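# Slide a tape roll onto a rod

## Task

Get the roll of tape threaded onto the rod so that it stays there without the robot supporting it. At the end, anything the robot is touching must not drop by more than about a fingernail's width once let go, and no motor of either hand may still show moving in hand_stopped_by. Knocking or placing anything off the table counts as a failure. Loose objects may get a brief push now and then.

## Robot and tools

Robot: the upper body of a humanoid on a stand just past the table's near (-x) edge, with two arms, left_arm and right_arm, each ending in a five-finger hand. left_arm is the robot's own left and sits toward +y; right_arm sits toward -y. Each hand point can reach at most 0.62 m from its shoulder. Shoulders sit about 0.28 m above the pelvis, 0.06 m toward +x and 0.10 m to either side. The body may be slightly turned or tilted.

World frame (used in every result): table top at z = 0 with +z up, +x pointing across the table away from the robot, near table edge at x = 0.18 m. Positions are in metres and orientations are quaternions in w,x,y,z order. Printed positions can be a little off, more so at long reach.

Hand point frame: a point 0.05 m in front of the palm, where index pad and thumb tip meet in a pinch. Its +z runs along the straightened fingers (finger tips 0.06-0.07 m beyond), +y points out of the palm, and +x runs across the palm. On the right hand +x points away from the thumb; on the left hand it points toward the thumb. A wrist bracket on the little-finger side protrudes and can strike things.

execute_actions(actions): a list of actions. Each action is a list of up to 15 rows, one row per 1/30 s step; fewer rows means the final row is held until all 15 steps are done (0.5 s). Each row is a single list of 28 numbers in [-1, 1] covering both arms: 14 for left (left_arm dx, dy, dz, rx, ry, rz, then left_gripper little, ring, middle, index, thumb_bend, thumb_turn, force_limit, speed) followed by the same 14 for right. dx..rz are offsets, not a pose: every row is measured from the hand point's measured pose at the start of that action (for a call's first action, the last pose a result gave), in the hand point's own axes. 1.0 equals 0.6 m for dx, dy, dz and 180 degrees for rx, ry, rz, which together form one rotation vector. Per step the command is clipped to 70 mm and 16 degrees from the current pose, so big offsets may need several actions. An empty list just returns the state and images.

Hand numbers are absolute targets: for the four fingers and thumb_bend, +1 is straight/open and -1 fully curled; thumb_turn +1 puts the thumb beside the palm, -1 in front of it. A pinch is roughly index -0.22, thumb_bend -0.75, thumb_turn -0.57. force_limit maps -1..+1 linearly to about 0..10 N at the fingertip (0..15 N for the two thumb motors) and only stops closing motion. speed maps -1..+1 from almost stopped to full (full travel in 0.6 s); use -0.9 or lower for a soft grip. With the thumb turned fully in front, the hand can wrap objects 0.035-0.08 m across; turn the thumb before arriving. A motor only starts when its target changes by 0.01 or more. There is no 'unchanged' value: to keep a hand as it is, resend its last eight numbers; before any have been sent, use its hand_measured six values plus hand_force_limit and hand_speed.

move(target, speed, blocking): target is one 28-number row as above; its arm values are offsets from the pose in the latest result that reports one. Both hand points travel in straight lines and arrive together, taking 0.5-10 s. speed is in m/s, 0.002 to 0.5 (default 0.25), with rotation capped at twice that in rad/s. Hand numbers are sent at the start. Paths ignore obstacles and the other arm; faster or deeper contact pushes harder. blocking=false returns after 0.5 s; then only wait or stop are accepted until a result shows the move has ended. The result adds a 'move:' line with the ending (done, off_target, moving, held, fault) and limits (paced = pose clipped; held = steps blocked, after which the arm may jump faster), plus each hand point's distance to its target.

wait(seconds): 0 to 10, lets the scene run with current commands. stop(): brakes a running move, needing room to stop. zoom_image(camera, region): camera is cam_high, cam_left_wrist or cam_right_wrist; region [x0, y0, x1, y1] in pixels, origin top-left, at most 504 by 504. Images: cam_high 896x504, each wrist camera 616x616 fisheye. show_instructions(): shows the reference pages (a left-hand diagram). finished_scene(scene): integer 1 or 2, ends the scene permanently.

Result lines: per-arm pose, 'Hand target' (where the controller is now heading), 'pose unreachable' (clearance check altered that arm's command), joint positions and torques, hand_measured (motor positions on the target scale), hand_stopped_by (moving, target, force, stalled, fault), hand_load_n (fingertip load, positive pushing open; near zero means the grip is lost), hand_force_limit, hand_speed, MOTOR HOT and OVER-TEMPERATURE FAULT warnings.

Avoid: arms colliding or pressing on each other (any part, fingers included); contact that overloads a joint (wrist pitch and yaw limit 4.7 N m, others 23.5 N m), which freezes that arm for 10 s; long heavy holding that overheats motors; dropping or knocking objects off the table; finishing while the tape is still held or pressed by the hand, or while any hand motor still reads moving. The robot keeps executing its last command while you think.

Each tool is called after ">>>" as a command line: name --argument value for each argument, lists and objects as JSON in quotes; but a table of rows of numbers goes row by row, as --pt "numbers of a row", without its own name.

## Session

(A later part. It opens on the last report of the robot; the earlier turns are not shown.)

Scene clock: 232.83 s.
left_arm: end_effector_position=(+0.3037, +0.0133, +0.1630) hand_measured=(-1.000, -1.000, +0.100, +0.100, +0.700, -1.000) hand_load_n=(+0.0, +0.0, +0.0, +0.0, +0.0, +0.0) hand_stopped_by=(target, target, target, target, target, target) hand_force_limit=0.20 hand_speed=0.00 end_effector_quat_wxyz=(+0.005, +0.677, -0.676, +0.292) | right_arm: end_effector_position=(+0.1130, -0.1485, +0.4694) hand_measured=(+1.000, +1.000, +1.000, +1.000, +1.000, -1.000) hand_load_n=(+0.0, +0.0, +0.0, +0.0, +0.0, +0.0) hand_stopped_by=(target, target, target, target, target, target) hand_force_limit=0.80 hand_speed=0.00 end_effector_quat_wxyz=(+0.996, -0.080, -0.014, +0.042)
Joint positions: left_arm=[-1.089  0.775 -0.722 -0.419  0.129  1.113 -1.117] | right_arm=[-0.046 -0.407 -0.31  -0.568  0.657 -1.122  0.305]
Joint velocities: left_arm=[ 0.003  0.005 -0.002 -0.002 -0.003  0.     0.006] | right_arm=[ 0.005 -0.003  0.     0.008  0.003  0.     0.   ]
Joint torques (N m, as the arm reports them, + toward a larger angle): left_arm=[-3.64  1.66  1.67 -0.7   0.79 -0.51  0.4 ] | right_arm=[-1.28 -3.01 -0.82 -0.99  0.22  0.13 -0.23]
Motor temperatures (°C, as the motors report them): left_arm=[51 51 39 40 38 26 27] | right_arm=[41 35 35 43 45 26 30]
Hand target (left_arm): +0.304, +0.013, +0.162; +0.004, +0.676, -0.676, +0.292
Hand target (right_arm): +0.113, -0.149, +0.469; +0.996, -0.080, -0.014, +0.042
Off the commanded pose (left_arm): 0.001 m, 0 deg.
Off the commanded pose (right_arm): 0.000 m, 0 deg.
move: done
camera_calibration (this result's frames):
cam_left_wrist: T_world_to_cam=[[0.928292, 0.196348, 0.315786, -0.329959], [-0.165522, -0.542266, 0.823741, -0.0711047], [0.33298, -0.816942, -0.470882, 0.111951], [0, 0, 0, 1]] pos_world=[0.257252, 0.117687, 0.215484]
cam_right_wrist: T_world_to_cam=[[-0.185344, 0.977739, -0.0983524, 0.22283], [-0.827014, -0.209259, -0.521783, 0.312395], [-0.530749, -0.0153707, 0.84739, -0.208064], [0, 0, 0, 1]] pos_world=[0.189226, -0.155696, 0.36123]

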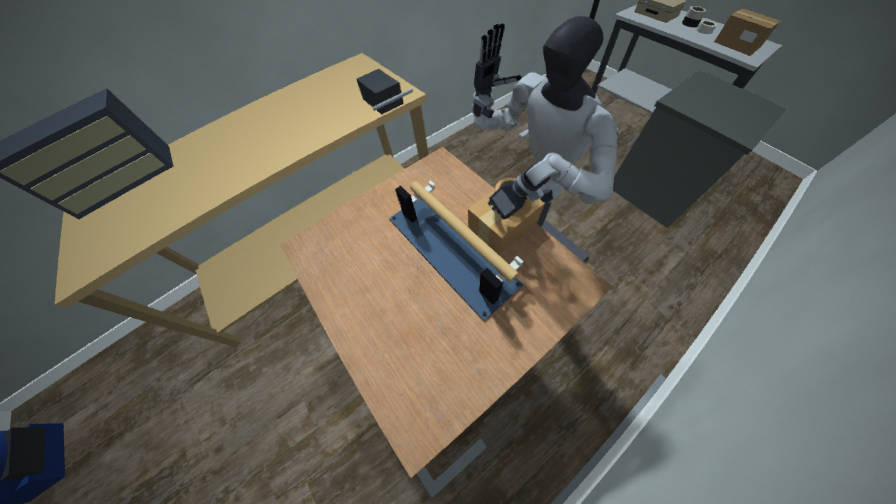

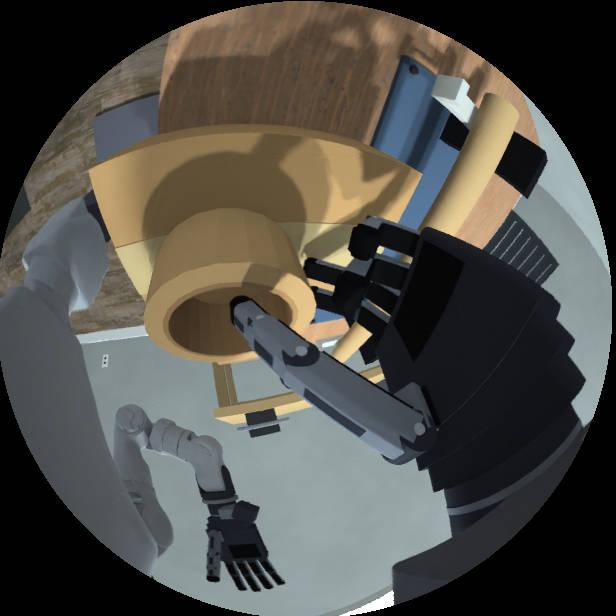

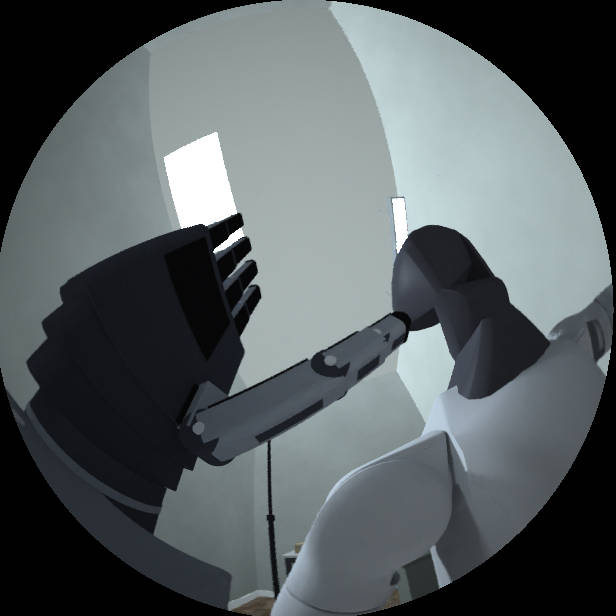

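Free so far. Go down further.

>>> move --target '[-0.005,0.004,0.018,0,0,0, -1,-1,0.1,0.1,0.7,-1,0.2,0, 0,0,0,0,0,0, 1,1,1,1,1,-1,0.8,0]' --speed 0.03

>>> execute_actions --actions '[[[0,0,0,0,0,0, -1,-1,-1,-1,0.7,-1,0.2,-0.6, 0,0,0,0,0,0, 1,1,1,1,1,-1,0.8,0]],[[0,0,0,0,0,0, -1,-1,-1,-1,-1,-1,0.2,-0.6, 0,0,0,0,0,0, 1,1,1,1,1,-1,0.8,0]],[[0,0,0,0,0,0, -1,-1,-1,-1,-1,-1,0.2,-0.6, 0,0,0,0,0,0, 1,1,1,1,1,-1,0.8,0]],[[0,0,0,0,0,0, -1,-1,-1,-1,-1,-1,0.2,-0.6, 0,0,0,0,0,0, 1,1,1,1,1,-1,0.8,0]],[[0,0,0,0,0,0, -1,-1,-1,-1,-1,-1,0.2,-0.6, 0,0,0,0,0,0, 1,1,1,1,1,-1,0.8,0]],[[0,0,0,0,0,0, -1,-1,-1,-1,-1,-1,0.2,-0.6, 0,0,0,0,0,0, 1,1,1,1,1,-1,0.8,0]]]'

Scene clock: 238.83 s.
left_arm: end_effector_position=(+0.3080, +0.0096, +0.1595) hand_measured=(-1.000, -1.000, +0.100, +0.100, +0.700, -1.000) hand_load_n=(+0.0, +0.0, -3.5, +0.0, +0.0, +0.0) hand_stopped_by=(target, target, target, target, target, target) hand_force_limit=0.20 hand_speed=0.00 end_effector_quat_wxyz=(+0.003, +0.671, -0.677, +0.302) | right_arm: end_effector_position=(+0.1130, -0.1485, +0.4694) hand_measured=(+1.000, +1.000, +1.000, +1.000, +1.000, -1.000) hand_load_n=(+0.0, +0.0, +0.0, +0.0, +0.0, +0.0) hand_stopped_by=(target, target, target, target, target, target) hand_force_limit=0.80 hand_speed=0.00 end_effector_quat_wxyz=(+0.996, -0.080, -0.014, +0.042)
Joint positions: left_arm=[-1.076  0.759 -0.724 -0.397  0.129  1.078 -1.081] | right_arm=[-0.046 -0.407 -0.31  -0.568  0.657 -1.122  0.305]
Joint velocities: left_arm=[-0.011 -0.009  0.002  0.     0.002 -0.001  0.003] | right_arm=[-0.002  0.015 -0.003 -0.003  0.     0.     0.   ]
Joint torques (N m, as the arm reports them, + toward a larger angle): left_arm=[-2.92  1.63  1.02 -0.42  0.75 -0.36  0.44] | right_arm=[-0.56 -3.15 -0.35 -0.84  0.31  0.17 -0.23]
Motor temperatures (°C, as the motors report them): left_arm=[51 51 40 40 38 26 27] | right_arm=[41 35 35 43 45 26 30]
Hand target (left_arm): +0.306, +0.012, +0.152; +0.006, +0.677, -0.675, +0.293
Hand target (right_arm): +0.113, -0.149, +0.469; +0.996, -0.080, -0.014, +0.042
Off the commanded pose (left_arm): 0.008 m, 1 deg.
Off the commanded pose (right_arm): 0.000 m, 0 deg.
move: off_target (left_arm)
camera_calibration (this result's frames):
cam_left_wrist: T_world_to_cam=[[0.923329, 0.193087, 0.331936, -0.333103], [-0.185427, -0.532763, 0.8257, -0.0637788], [0.336275, -0.823942, -0.456112, 0.102507], [0, 0, 0, 1]] pos_world=[0.261267, 0.114799, 0.209986]
cam_right_wrist: T_world_to_cam=[[-0.185344, 0.977739, -0.0983524, 0.22283], [-0.827015, -0.209259, -0.521783, 0.312395], [-0.530749, -0.0153706, 0.84739, -0.208064], [0, 0, 0, 1]] pos_world=[0.189226, -0.155696, 0.36123]

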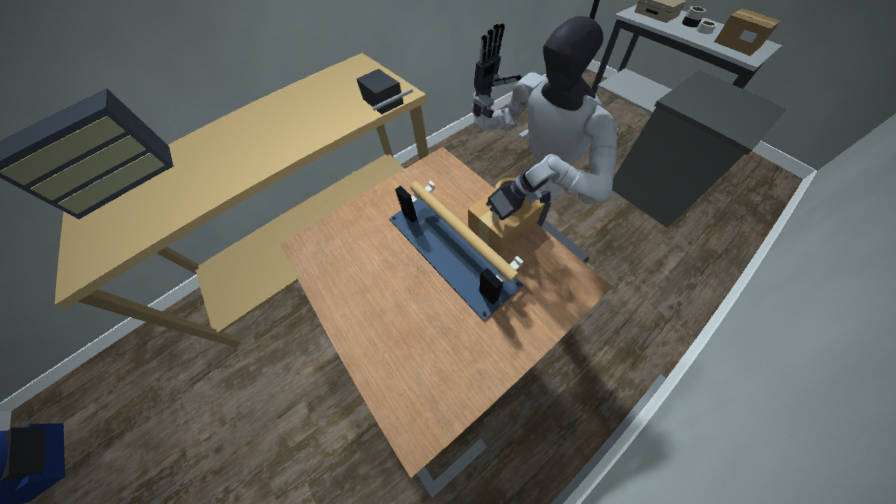

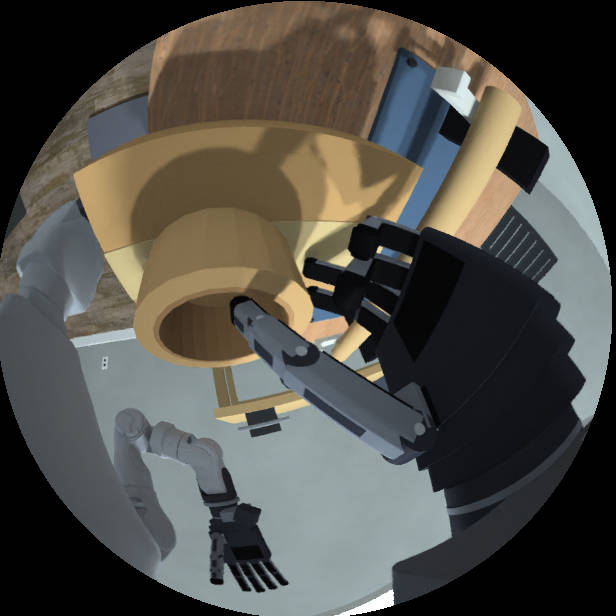

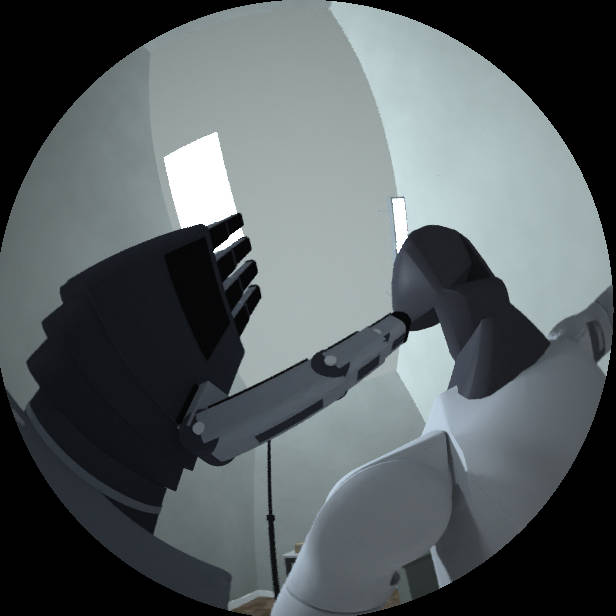

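Scene clock: 241.83 s.
left_arm: end_effector_position=(+0.3085, +0.0095, +0.1600) hand_measured=(-1.000, -1.000, -0.518, -1.000, +0.536, -1.000) hand_load_n=(+0.0, +0.0, +5.0, +0.0, +10.0, +1.0) hand_stopped_by=(target, target, force, target, force, target) hand_force_limit=0.20 hand_speed=-0.60 end_effector_quat_wxyz=(+0.003, +0.671, -0.677, +0.303) | right_arm: end_effector_position=(+0.1130, -0.1485, +0.4694) hand_measured=(+1.000, +1.000, +1.000, +1.000, +1.000, -1.000) hand_load_n=(+0.0, +0.0, +0.0, +0.0, +0.0, +0.0) hand_stopped_by=(target, target, target, target, target, target) hand_force_limit=0.80 hand_speed=0.00 end_effector_quat_wxyz=(+0.996, -0.080, -0.014, +0.042)
Joint positions: left_arm=[-1.077  0.759 -0.723 -0.397  0.129  1.078 -1.08 ] | right_arm=[-0.046 -0.407 -0.31  -0.568  0.657 -1.122  0.305]
Joint velocities: left_arm=[-0.008 -0.002  0.    -0.003  0.011  0.     0.   ] | right_arm=[-0.005  0.009 -0.005  0.003  0.009  0.     0.   ]
Joint torques (N m, as the arm reports them, + toward a larger angle): left_arm=[-3.7   1.77  1.82 -0.89  0.68 -0.4   0.33] | right_arm=[-0.66 -2.97 -0.84 -1.11  0.44  0.14 -0.24]
Motor temperatures (°C, as the motors report them): left_arm=[51 51 40 40 38 26 27] | right_arm=[41 35 35 43 45 26 30]
Hand target (left_arm): +0.309, +0.009, +0.160; +0.003, +0.671, -0.677, +0.303
Hand target (right_arm): +0.113, -0.149, +0.469; +0.996, -0.080, -0.014, +0.042
Off the commanded pose (left_arm): 0.000 m, 0 deg.
Off the commanded pose (right_arm): 0.000 m, 0 deg.
camera_calibration (this result's frames):
cam_left_wrist: T_world_to_cam=[[0.922393, 0.193871, 0.334073, -0.333821], [-0.187198, -0.532161, 0.825688, -0.0636505], [0.337858, -0.824147, -0.45457, 0.101749], [0, 0, 0, 1]] pos_world=[0.261623, 0.114702, 0.210328]
cam_right_wrist: T_world_to_cam=[[-0.185345, 0.977739, -0.0983525, 0.22283], [-0.827015, -0.20926, -0.521783, 0.312395], [-0.530749, -0.0153707, 0.84739, -0.208064], [0, 0, 0, 1]] pos_world=[0.189226, -0.155696, 0.36123]

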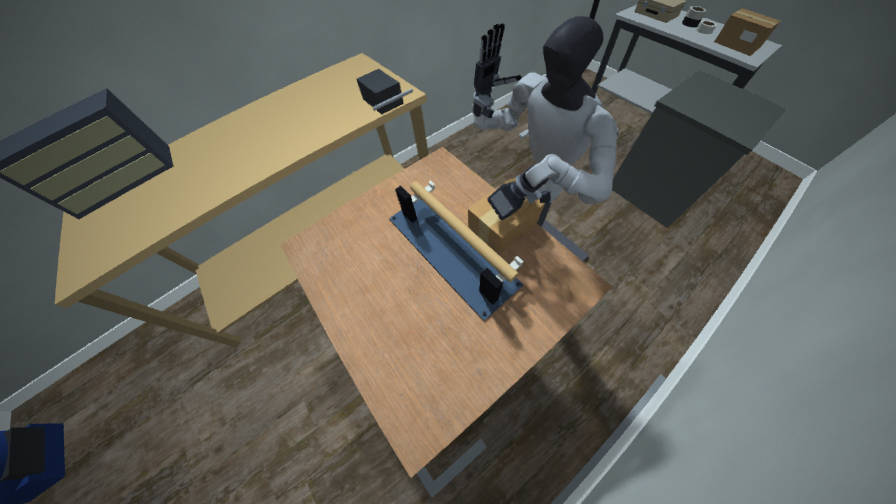

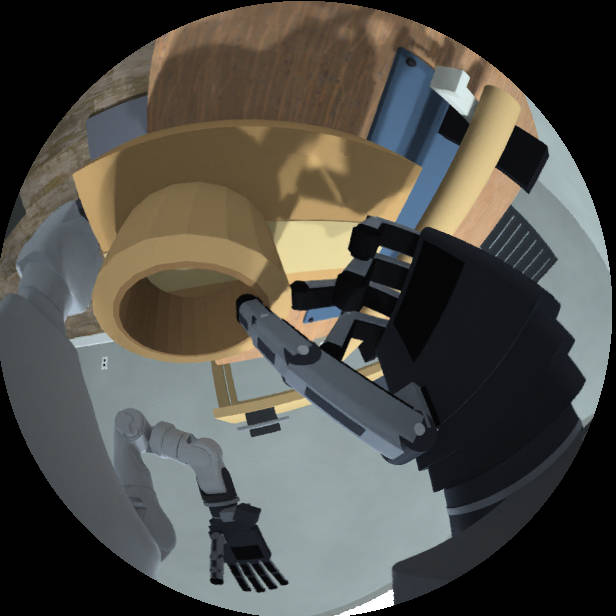

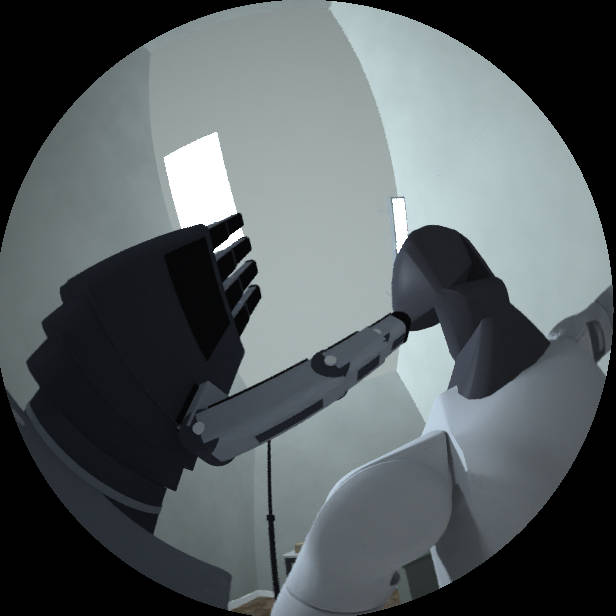

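>>> move --target '[0.022,-0.015,-0.075,0,0,0, -1,-1,-1,-1,-1,-1,0.2,-0.6, 0.29,0.13,-0.2,-0.385,0.385,-0.385, 1,1,1,1,1,-1,0.8,0]' --speed 0.15

Scene clock: 257.23 s.
left_arm: end_effector_position=(+0.2971, +0.0161, +0.2041) hand_measured=(-1.000, -1.000, -0.518, -1.000, +0.536, -1.000) hand_load_n=(+0.0, +0.0, +1.5, +0.0, +10.0, +0.0) hand_stopped_by=(target, target, force, target, force, target) hand_force_limit=0.20 hand_speed=-0.60 end_effector_quat_wxyz=(+0.001, +0.669, -0.680, +0.301) | right_arm: end_effector_position=(+0.2840, -0.0784, +0.3445) hand_measured=(+1.000, +1.000, +1.000, +1.000, +1.000, -1.000) hand_load_n=(+0.0, +0.0, +0.0, +0.0, +0.0, +0.0) hand_stopped_by=(target, target, target, target, target, target) hand_force_limit=0.80 hand_speed=0.00 end_effector_quat_wxyz=(-0.537, +0.674, -0.371, +0.348)
Joint positions: left_arm=[-1.203  0.829 -0.673 -0.506  0.129  1.214 -1.257] | right_arm=[ 0.473 -1.574 -1.324 -1.061  0.383  0.529  0.512]
Joint velocities: left_arm=[ 0.005 -0.006  0.009  0.012 -0.002  0.     0.   ] | right_arm=[0.017 0.003 0.012 0.003 0.014 0.012 0.   ]
Joint torques (N m, as the arm reports them, + toward a larger angle): left_arm=[-4.01  1.98  2.26 -0.75  0.65 -0.19  0.21] | right_arm=[-1.37 -2.55 -2.04  1.55  0.23  0.37 -0.92]
Motor temperatures (°C, as the motors report them): left_arm=[53 51 41 41 38 26 27] | right_arm=[41 35 36 43 45 26 30]
Hand target (left_arm): +0.297, +0.016, +0.205; +0.001, +0.669, -0.679, +0.301
Hand target (right_arm): +0.283, -0.078, +0.344; -0.537, +0.674, -0.370, +0.347
Off the commanded pose (left_arm): 0.002 m, 1 deg.
Off the commanded pose (right_arm): 0.004 m, 26 deg; orientation clipped at the last step of the last action.
joint sent to its limit (right arm) — the command would take joint 2 (shoulder roll) past its lower limit, joint 3 (shoulder yaw) past its lower limit and joint 4 (elbow) past its lower limit, so those joints were sent only as far as their limits.
move: off_target (right_arm); limits=paced
camera_calibration (this result's frames):
cam_left_wrist: T_world_to_cam=[[0.923756, 0.186123, 0.334714, -0.339753], [-0.189583, -0.537147, 0.821907, -0.0970594], [0.332767, -0.822697, -0.460907, 0.133891], [0, 0, 0, 1]] pos_world=[0.250894, 0.121253, 0.255205]
cam_right_wrist: T_world_to_cam=[[-0.118384, -0.0299676, -0.992516, 0.383698], [-0.855026, 0.511312, 0.086546, 0.258171], [0.504891, 0.858873, -0.086154, 0.0856395], [0, 0, 0, 1]] pos_world=[0.222928, -0.194061, 0.365861]

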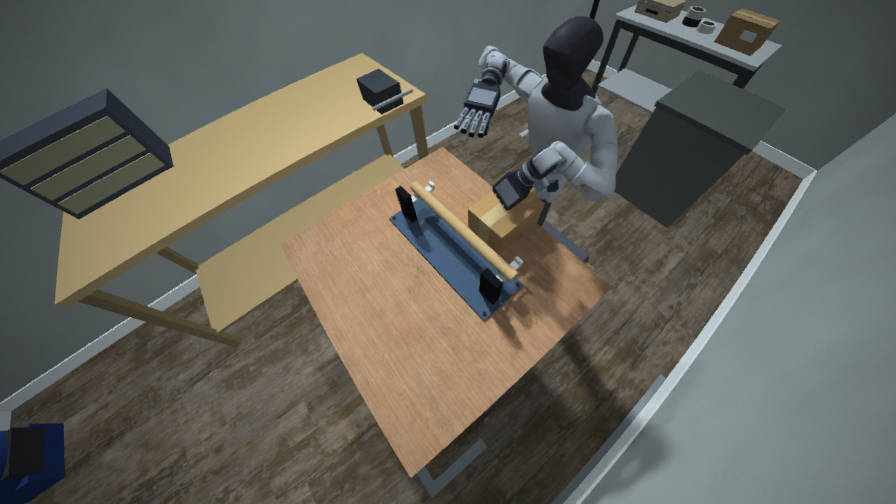

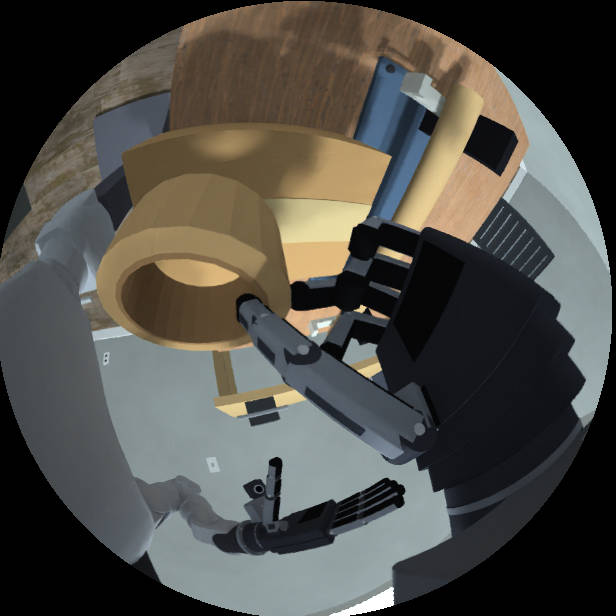

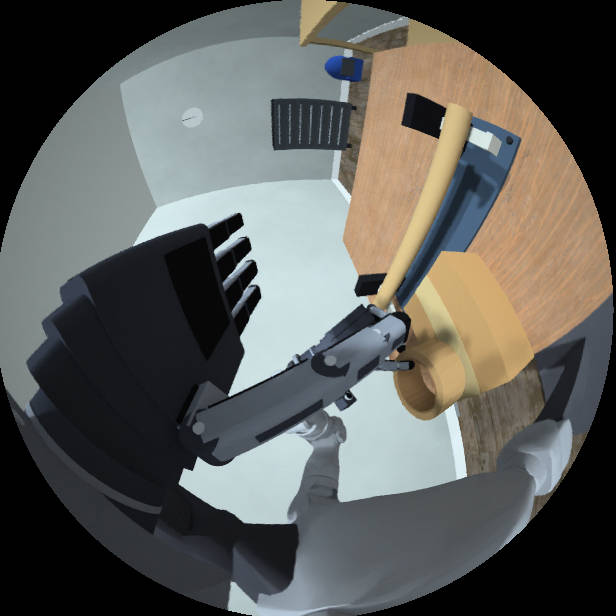

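>>> move --target '[0,0,0,0,0,0, -1,-1,-1,-1,-1,-1,0.2,-0.6, 0.015,0.098,0.167,0,0.155,0, 1,1,1,1,1,-1,0.8,0]' --speed 0.12

Scene clock: 265.93 s.
left_arm: end_effector_position=(+0.2971, +0.0161, +0.2041) hand_measured=(-1.000, -1.000, -0.518, -1.000, +0.536, -1.000) hand_load_n=(+0.0, +0.0, +1.5, +0.0, +10.0, +0.0) hand_stopped_by=(target, target, force, target, force, target) hand_force_limit=0.20 hand_speed=-0.60 end_effector_quat_wxyz=(+0.001, +0.669, -0.680, +0.301) | right_arm: end_effector_position=(+0.3627, -0.0346, +0.2719) hand_measured=(+1.000, +1.000, +1.000, +1.000, +1.000, -1.000) hand_load_n=(+0.0, +0.0, +0.0, +0.0, +0.0, +0.0) hand_stopped_by=(target, target, target, target, target, target) hand_force_limit=0.80 hand_speed=0.00 end_effector_quat_wxyz=(-0.501, +0.614, -0.470, +0.389)
Joint positions: left_arm=[-1.203  0.829 -0.673 -0.507  0.129  1.214 -1.257] | right_arm=[-1.341 -1.045  1.272 -1.021 -0.93   1.579  0.881]
Joint velocities: left_arm=[ 0.008  0.006  0.     0.002 -0.005  0.     0.   ] | right_arm=[ 0.118  0.051  0.012  0.112 -0.56  -0.086  0.446]
Joint torques (N m, as the arm reports them, + toward a larger angle): left_arm=[-3.9   1.8   2.07 -0.61  0.68 -0.32  0.28] | right_arm=[-5.02 -2.32 -1.89  0.24 -0.65  0.11 -0.84]
Motor temperatures (°C, as the motors report them): left_arm=[54 51 41 41 38 26 26] | right_arm=[42 35 36 43 45 26 31]
Hand target (left_arm): +0.297, +0.016, +0.204; +0.001, +0.669, -0.680, +0.301
Hand target (right_arm): +0.363, -0.034, +0.271; -0.500, +0.616, -0.469, +0.389
Off the commanded pose (left_arm): 0.000 m, 0 deg.
Off the commanded pose (right_arm): 0.015 m, 16 deg.
joint sent to its limit (right arm) — the command would take joint 3 (shoulder yaw) past its upper limit, so that joint was sent only as far as its limit.
move: off_target (right_arm); limits=paced
camera_calibration (this result's frames):
cam_left_wrist: T_world_to_cam=[[0.923769, 0.186099, 0.33469, -0.339742], [-0.189577, -0.537138, 0.821914, -0.0970683], [0.332732, -0.822709, -0.460912, 0.133905], [0, 0, 0, 1]] pos_world=[0.250886, 0.121252, 0.255208]
cam_right_wrist: T_world_to_cam=[[-0.151571, 0.0580976, -0.986737, 0.335755], [-0.700682, 0.697802, 0.148716, 0.24297], [0.697188, 0.713931, -0.0650589, -0.0785053], [0, 0, 0, 1]] pos_world=[0.275868, -0.133004, 0.290061]

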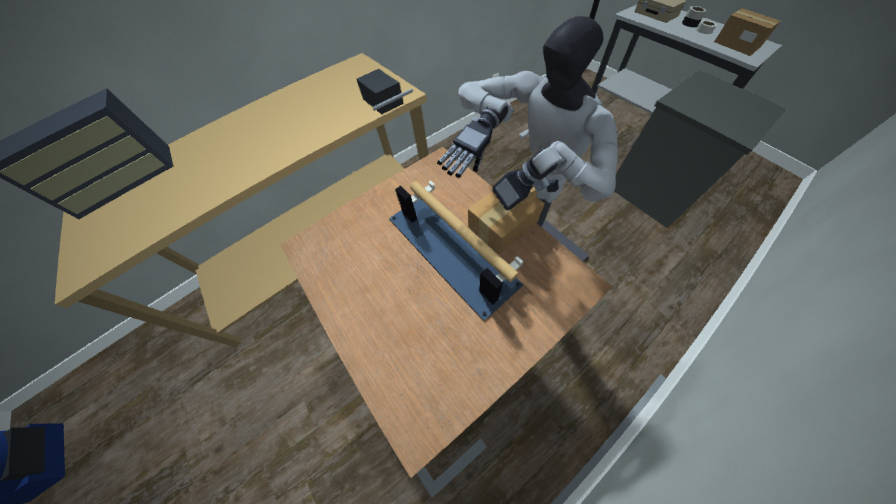

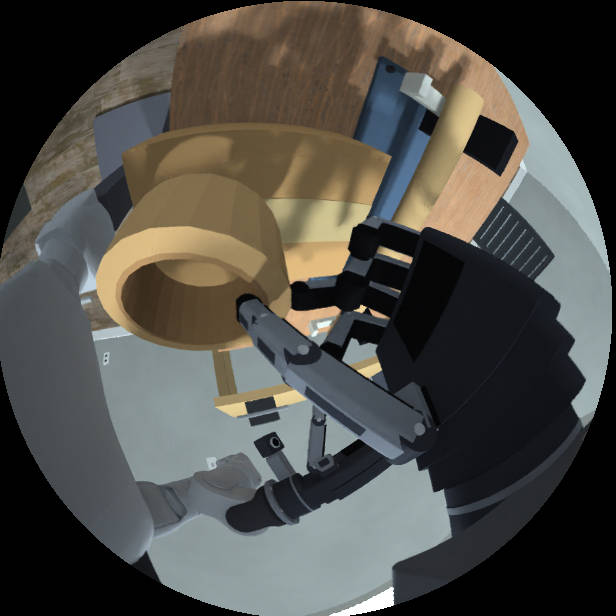

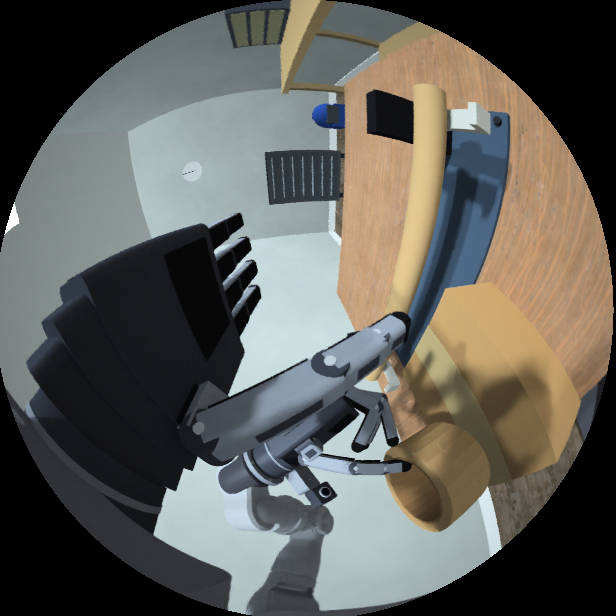

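>>> move --target '[0,0,0,0,0,0, -1,-1,-1,-1,-1,-1,0.2,-0.6, 0.022,0.058,0.076,0,0.08,0, 1,1,1,1,1,-1,0.8,0]' --speed 0.08

Scene clock: 277.00 s.
left_arm: end_effector_position=(+0.2971, +0.0161, +0.2041) hand_measured=(-1.000, -1.000, -0.518, -1.000, +0.536, -1.000) hand_load_n=(+0.0, +0.0, +1.5, +0.0, +10.0, +0.0) hand_stopped_by=(target, target, force, target, force, target) hand_force_limit=0.20 hand_speed=-0.60 end_effector_quat_wxyz=(+0.001, +0.669, -0.680, +0.301) | right_arm: end_effector_position=(+0.4037, -0.0388, +0.2286) hand_measured=(+1.000, +1.000, +1.000, +1.000, +1.000, -1.000) hand_load_n=(+0.0, +0.0, +0.0, +0.0, +0.0, +0.0) hand_stopped_by=(target, target, target, target, target, target) hand_force_limit=0.80 hand_speed=0.00 end_effector_quat_wxyz=(-0.442, +0.558, -0.534, +0.458)
Joint positions: left_arm=[-1.203  0.829 -0.673 -0.507  0.129  1.214 -1.257] | right_arm=[-1.18  -0.673  1.272 -0.457 -1.746  1.541  1.458]
Joint velocities: left_arm=[ 0.     0.002 -0.005  0.    -0.003  0.     0.   ] | right_arm=[ 0.    -0.003 -0.008  0.002 -0.012  0.     0.01 ]
Joint torques (N m, as the arm reports them, + toward a larger angle): left_arm=[-3.9   1.82  2.09 -0.61  0.69 -0.32  0.28] | right_arm=[-6.38 -2.   -2.45 -0.14 -0.25  0.37 -0.86]
Motor temperatures (°C, as the motors report them): left_arm=[55 51 41 41 38 26 26] | right_arm=[44 34 36 42 45 26 31]
Hand target (left_arm): +0.297, +0.016, +0.204; +0.001, +0.669, -0.680, +0.301
Hand target (right_arm): +0.404, -0.039, +0.228; -0.442, +0.556, -0.534, +0.458
Off the commanded pose (left_arm): 0.000 m, 0 deg.
Off the commanded pose (right_arm): 0.001 m, 1 deg.
move: done
camera_calibration (this result's frames):
cam_left_wrist: T_world_to_cam=[[0.923769, 0.186099, 0.33469, -0.339742], [-0.189577, -0.537138, 0.821914, -0.0970683], [0.332732, -0.822709, -0.460912, 0.133905], [0, 0, 0, 1]] pos_world=[0.250886, 0.121252, 0.255208]
cam_right_wrist: T_world_to_cam=[[-0.12796, 0.0616318, -0.989863, 0.290877], [-0.509138, 0.852433, 0.118892, 0.216527], [0.851119, 0.51919, -0.0776982, -0.173649], [0, 0, 0, 1]] pos_world=[0.295259, -0.112345, 0.248693]

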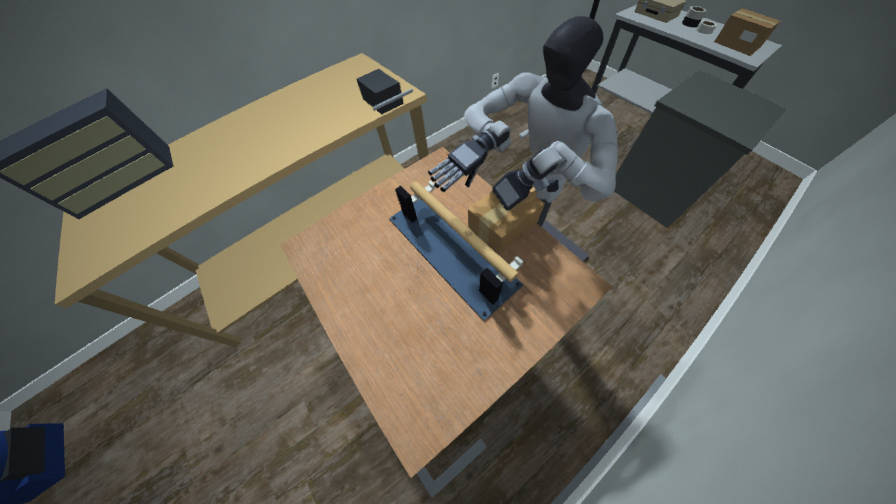

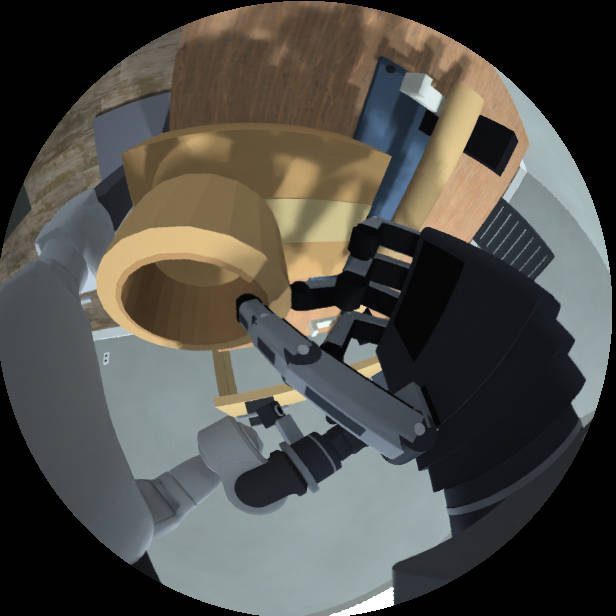

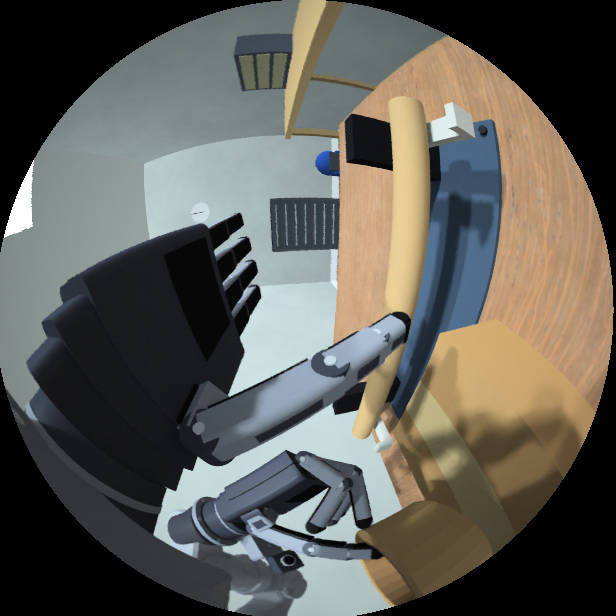

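>>> move --target '[0,0,0,0,0,0, -1,-1,-1,-1,-1,-1,0.2,-0.6, 0,-0.012,0.06,0,0,0, 1,1,1,1,1,-1,0.8,0]' --speed 0.08

>>> move --target '[0,0,0,0,0,0, -1,-1,-1,-1,-1,-1,0.2,-0.6, 0,0.06,0.012,0,0,0, 1,1,1,1,1,-1,0.8,0]' --speed 0.05

Scene clock: 286.37 s.
left_arm: end_effector_position=(+0.2971, +0.0161, +0.2041) hand_measured=(-1.000, -1.000, -0.518, -1.000, +0.536, -1.000) hand_load_n=(+0.0, +0.0, +1.5, +0.0, +10.0, +0.0) hand_stopped_by=(target, target, force, target, force, target) hand_force_limit=0.20 hand_speed=-0.60 end_effector_quat_wxyz=(+0.001, +0.669, -0.680, +0.301) | right_arm: end_effector_position=(+0.4411, -0.0401, +0.2301) hand_measured=(+1.000, +1.000, +1.000, +1.000, +1.000, -1.000) hand_load_n=(+0.0, +0.0, +0.0, +0.0, +0.0, +0.0) hand_stopped_by=(target, target, target, target, target, target) hand_force_limit=0.80 hand_speed=0.00 end_effector_quat_wxyz=(-0.439, +0.555, -0.534, +0.463)
Joint positions: left_arm=[-1.203  0.829 -0.673 -0.507  0.129  1.214 -1.257] | right_arm=[-1.164 -0.641  1.114 -0.361 -1.251  1.383  0.993]
Joint velocities: left_arm=[-0.006 -0.003 -0.011 -0.003 -0.002  0.     0.   ] | right_arm=[ 0.    -0.005 -0.002 -0.003 -0.008 -0.011 -0.007]
Joint torques (N m, as the arm reports them, + toward a larger angle): left_arm=[-3.91  1.81  2.09 -0.62  0.68 -0.32  0.29] | right_arm=[-7.01 -2.16 -2.47 -0.45 -0.31  0.13 -1.04]
Motor temperatures (°C, as the motors report them): left_arm=[55 51 41 41 38 26 26] | right_arm=[46 34 37 42 45 26 31]
Hand target (left_arm): +0.297, +0.016, +0.204; +0.001, +0.669, -0.680, +0.301
Hand target (right_arm): +0.441, -0.040, +0.230; -0.439, +0.556, -0.534, +0.462
Off the commanded pose (left_arm): 0.000 m, 0 deg.
Off the commanded pose (right_arm): 0.002 m, 1 deg.
move: done
camera_calibration (this result's frames):
cam_left_wrist: T_world_to_cam=[[0.923769, 0.186099, 0.33469, -0.339742], [-0.189577, -0.537138, 0.821914, -0.0970683], [0.332733, -0.822709, -0.460911, 0.133905], [0, 0, 0, 1]] pos_world=[0.250886, 0.121252, 0.255208]
cam_right_wrist: T_world_to_cam=[[-0.122445, 0.0567648, -0.990851, 0.294782], [-0.501155, 0.858197, 0.111096, 0.235058], [0.856651, 0.510173, -0.0766342, -0.207761], [0, 0, 0, 1]] pos_world=[0.331873, -0.112465, 0.25005]

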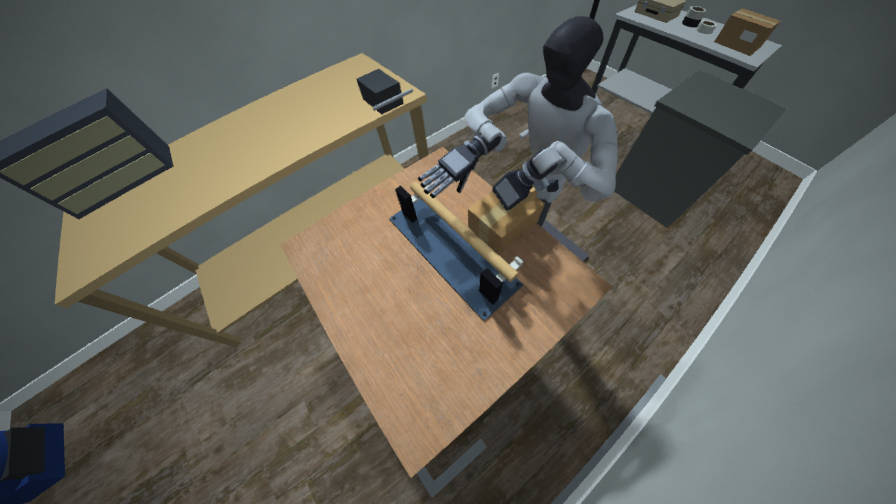

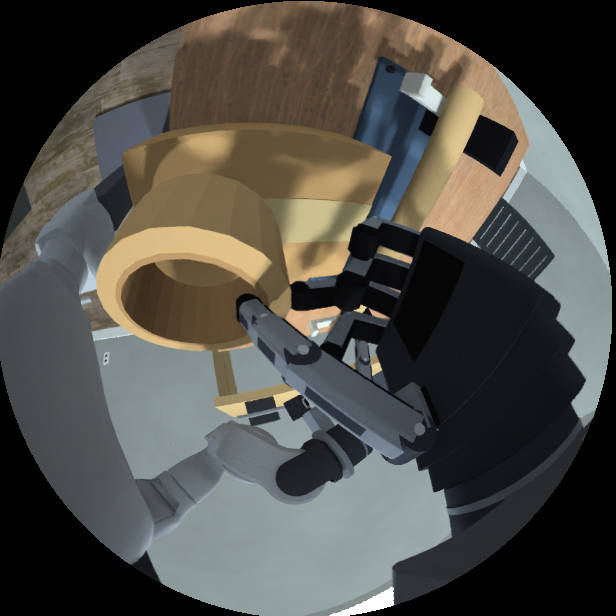

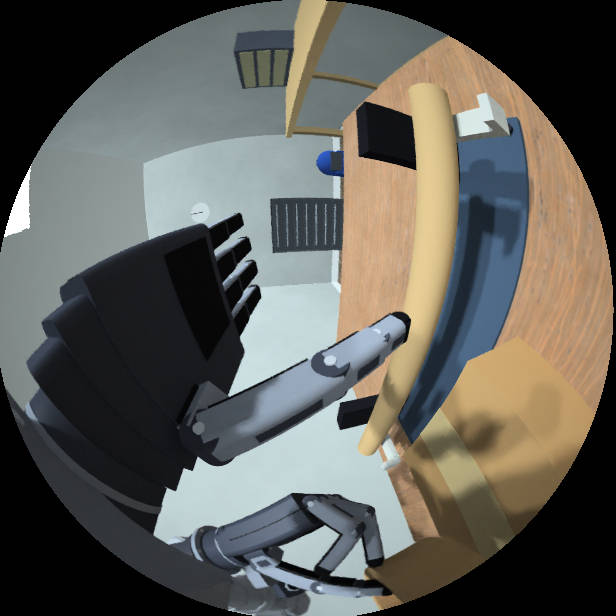

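Scene clock: 287.40 s.
left_arm: end_effector_position=(+0.2971, +0.0161, +0.2041) hand_measured=(-1.000, -1.000, -0.518, -1.000, +0.536, -1.000) hand_load_n=(+0.0, +0.0, +1.5, +0.0, +10.0, +0.0) hand_stopped_by=(target, target, force, target, force, target) hand_force_limit=0.20 hand_speed=-0.60 end_effector_quat_wxyz=(+0.001, +0.669, -0.680, +0.301) | right_arm: end_effector_position=(+0.4427, -0.0460, +0.1947) hand_measured=(+1.000, +1.000, +1.000, +1.000, +1.000, -1.000) hand_load_n=(+0.0, +0.0, +0.0, +0.0, +0.0, +0.0) hand_stopped_by=(target, target, target, target, target, target) hand_force_limit=0.80 hand_speed=0.00 end_effector_quat_wxyz=(-0.436, +0.552, -0.535, +0.467)
Joint positions: left_arm=[-1.203  0.829 -0.673 -0.507  0.129  1.214 -1.257] | right_arm=[-1.009 -0.596  1.079 -0.313 -1.176  1.331  0.76 ]
Joint velocities: left_arm=[-0.006  0.003  0.     0.    -0.011  0.     0.   ] | right_arm=[-0.006 -0.005  0.005 -0.006  0.009 -0.003 -0.001]
Joint torques (N m, as the arm reports them, + toward a larger angle): left_arm=[-3.91  1.81  2.09 -0.61  0.67 -0.32  0.28] | right_arm=[-6.54 -1.91 -2.24 -0.43 -0.91  0.21 -1.07]
Motor temperatures (°C, as the motors report them): left_arm=[55 51 41 41 38 26 26] | right_arm=[47 34 37 42 45 26 31]
Hand target (left_arm): +0.297, +0.016, +0.204; +0.001, +0.669, -0.680, +0.301
Hand target (right_arm): +0.443, -0.045, +0.194; -0.437, +0.553, -0.536, +0.466
Off the commanded pose (left_arm): 0.000 m, 0 deg.
Off the commanded pose (right_arm): 0.005 m, 1 deg.
move: off_target (right_arm)
camera_calibration (this result's frames):
cam_left_wrist: T_world_to_cam=[[0.923769, 0.186099, 0.33469, -0.339742], [-0.189577, -0.537138, 0.821914, -0.0970683], [0.332732, -0.822709, -0.460912, 0.133905], [0, 0, 0, 1]] pos_world=[0.250886, 0.121252, 0.255208]
cam_right_wrist: T_world_to_cam=[[-0.1183, 0.0551584, -0.991445, 0.258424], [-0.492391, 0.863796, 0.106809, 0.24203], [0.862297, 0.500814, -0.0750279, -0.212115], [0, 0, 0, 1]] pos_world=[0.332651, -0.117088, 0.214447]

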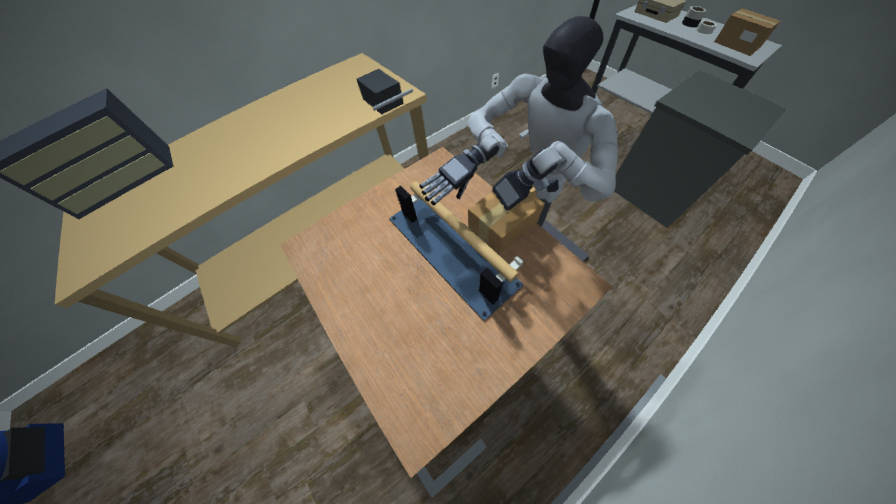

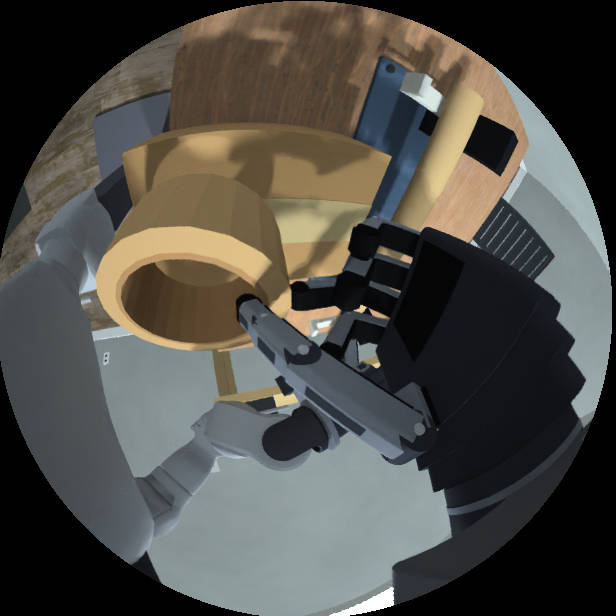

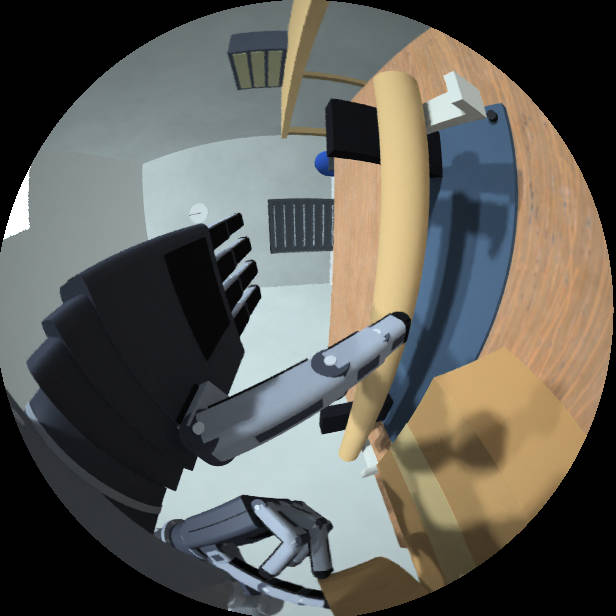

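>>> move --target '[0.05,0,0,0,0,0, -1,-1,-1,-1,-1,-1,0.2,-0.6, -0.04,-0.01,0.05,0,0,0, 1,1,1,1,1,-1,0.8,0]' --speed 0.06

Scene clock: 293.20 s.
left_arm: end_effector_position=(+0.2925, -0.0115, +0.2152) hand_measured=(-1.000, -1.000, -0.518, -1.000, +0.536, -1.000) hand_load_n=(+0.0, +0.0, +1.0, +0.0, +10.0, +0.5) hand_stopped_by=(target, target, force, target, force, target) hand_force_limit=0.20 hand_speed=-0.60 end_effector_quat_wxyz=(+0.003, +0.667, -0.682, +0.298) | right_arm: end_effector_position=(+0.4727, -0.0227, +0.1923) hand_measured=(+1.000, +1.000, +1.000, +1.000, +1.000, -1.000) hand_load_n=(+0.0, +0.0, +0.0, +0.0, +0.0, +0.0) hand_stopped_by=(target, target, target, target, target, target) hand_force_limit=0.80 hand_speed=0.00 end_effector_quat_wxyz=(-0.434, +0.553, -0.535, +0.468)
Joint positions: left_arm=[-1.343  0.729 -0.764 -0.502  0.129  1.364 -1.257] | right_arm=[-1.083 -0.438  1.009 -0.052 -1.064  1.211  0.641]
Joint velocities: left_arm=[-0.008  0.009 -0.006 -0.003  0.006  0.     0.   ] | right_arm=[-0.017 -0.002  0.     0.    -0.018 -0.007  0.   ]
Joint torques (N m, as the arm reports them, + toward a larger angle): left_arm=[-4.14  1.49  1.92 -0.37  0.9  -0.19  0.34] | right_arm=[-7.58 -1.57 -2.13 -0.85 -0.5   0.17 -1.03]
Motor temperatures (°C, as the motors report them): left_arm=[55 51 41 40 38 26 26] | right_arm=[48 34 37 42 45 26 32]
Hand target (left_arm): +0.294, -0.011, +0.215; +0.001, +0.669, -0.681, +0.298
Hand target (right_arm): +0.473, -0.022, +0.192; -0.435, +0.553, -0.536, +0.467
Off the commanded pose (left_arm): 0.002 m, 1 deg.
Off the commanded pose (right_arm): 0.002 m, 0 deg.
move: done
camera_calibration (this result's frames):
cam_left_wrist: T_world_to_cam=[[0.926438, 0.178296, 0.331548, -0.334209], [-0.190303, -0.538087, 0.821126, -0.121541], [0.324805, -0.823816, -0.464574, 0.120942], [0, 0, 0, 1]] pos_world=[0.247212, 0.0938227, 0.266793]
cam_right_wrist: T_world_to_cam=[[-0.119697, 0.0503378, -0.991534, 0.25891], [-0.490726, 0.865185, 0.103163, 0.236882], [0.863053, 0.49892, -0.0788576, -0.249409], [0, 0, 0, 1]] pos_world=[0.362488, -0.093544, 0.212612]

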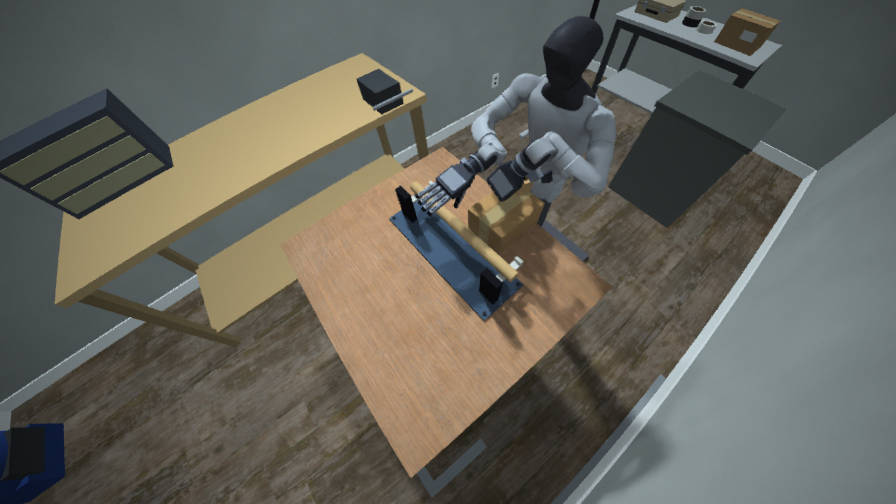

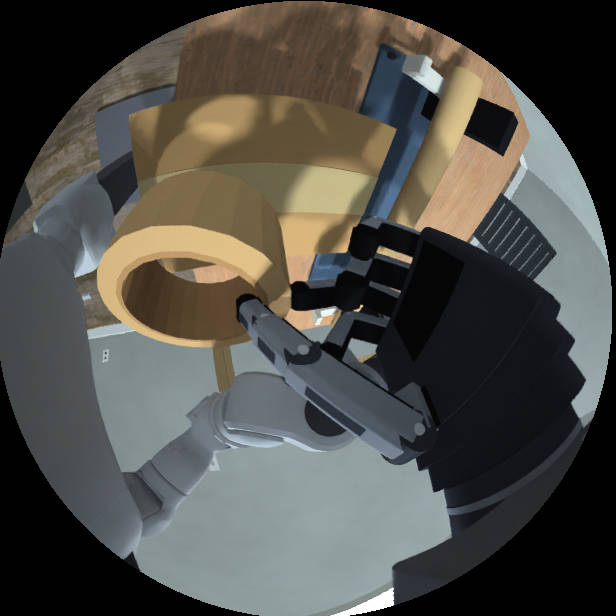

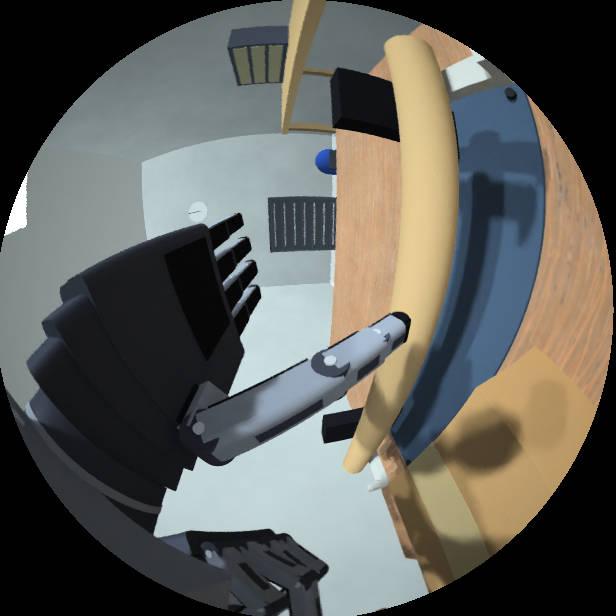

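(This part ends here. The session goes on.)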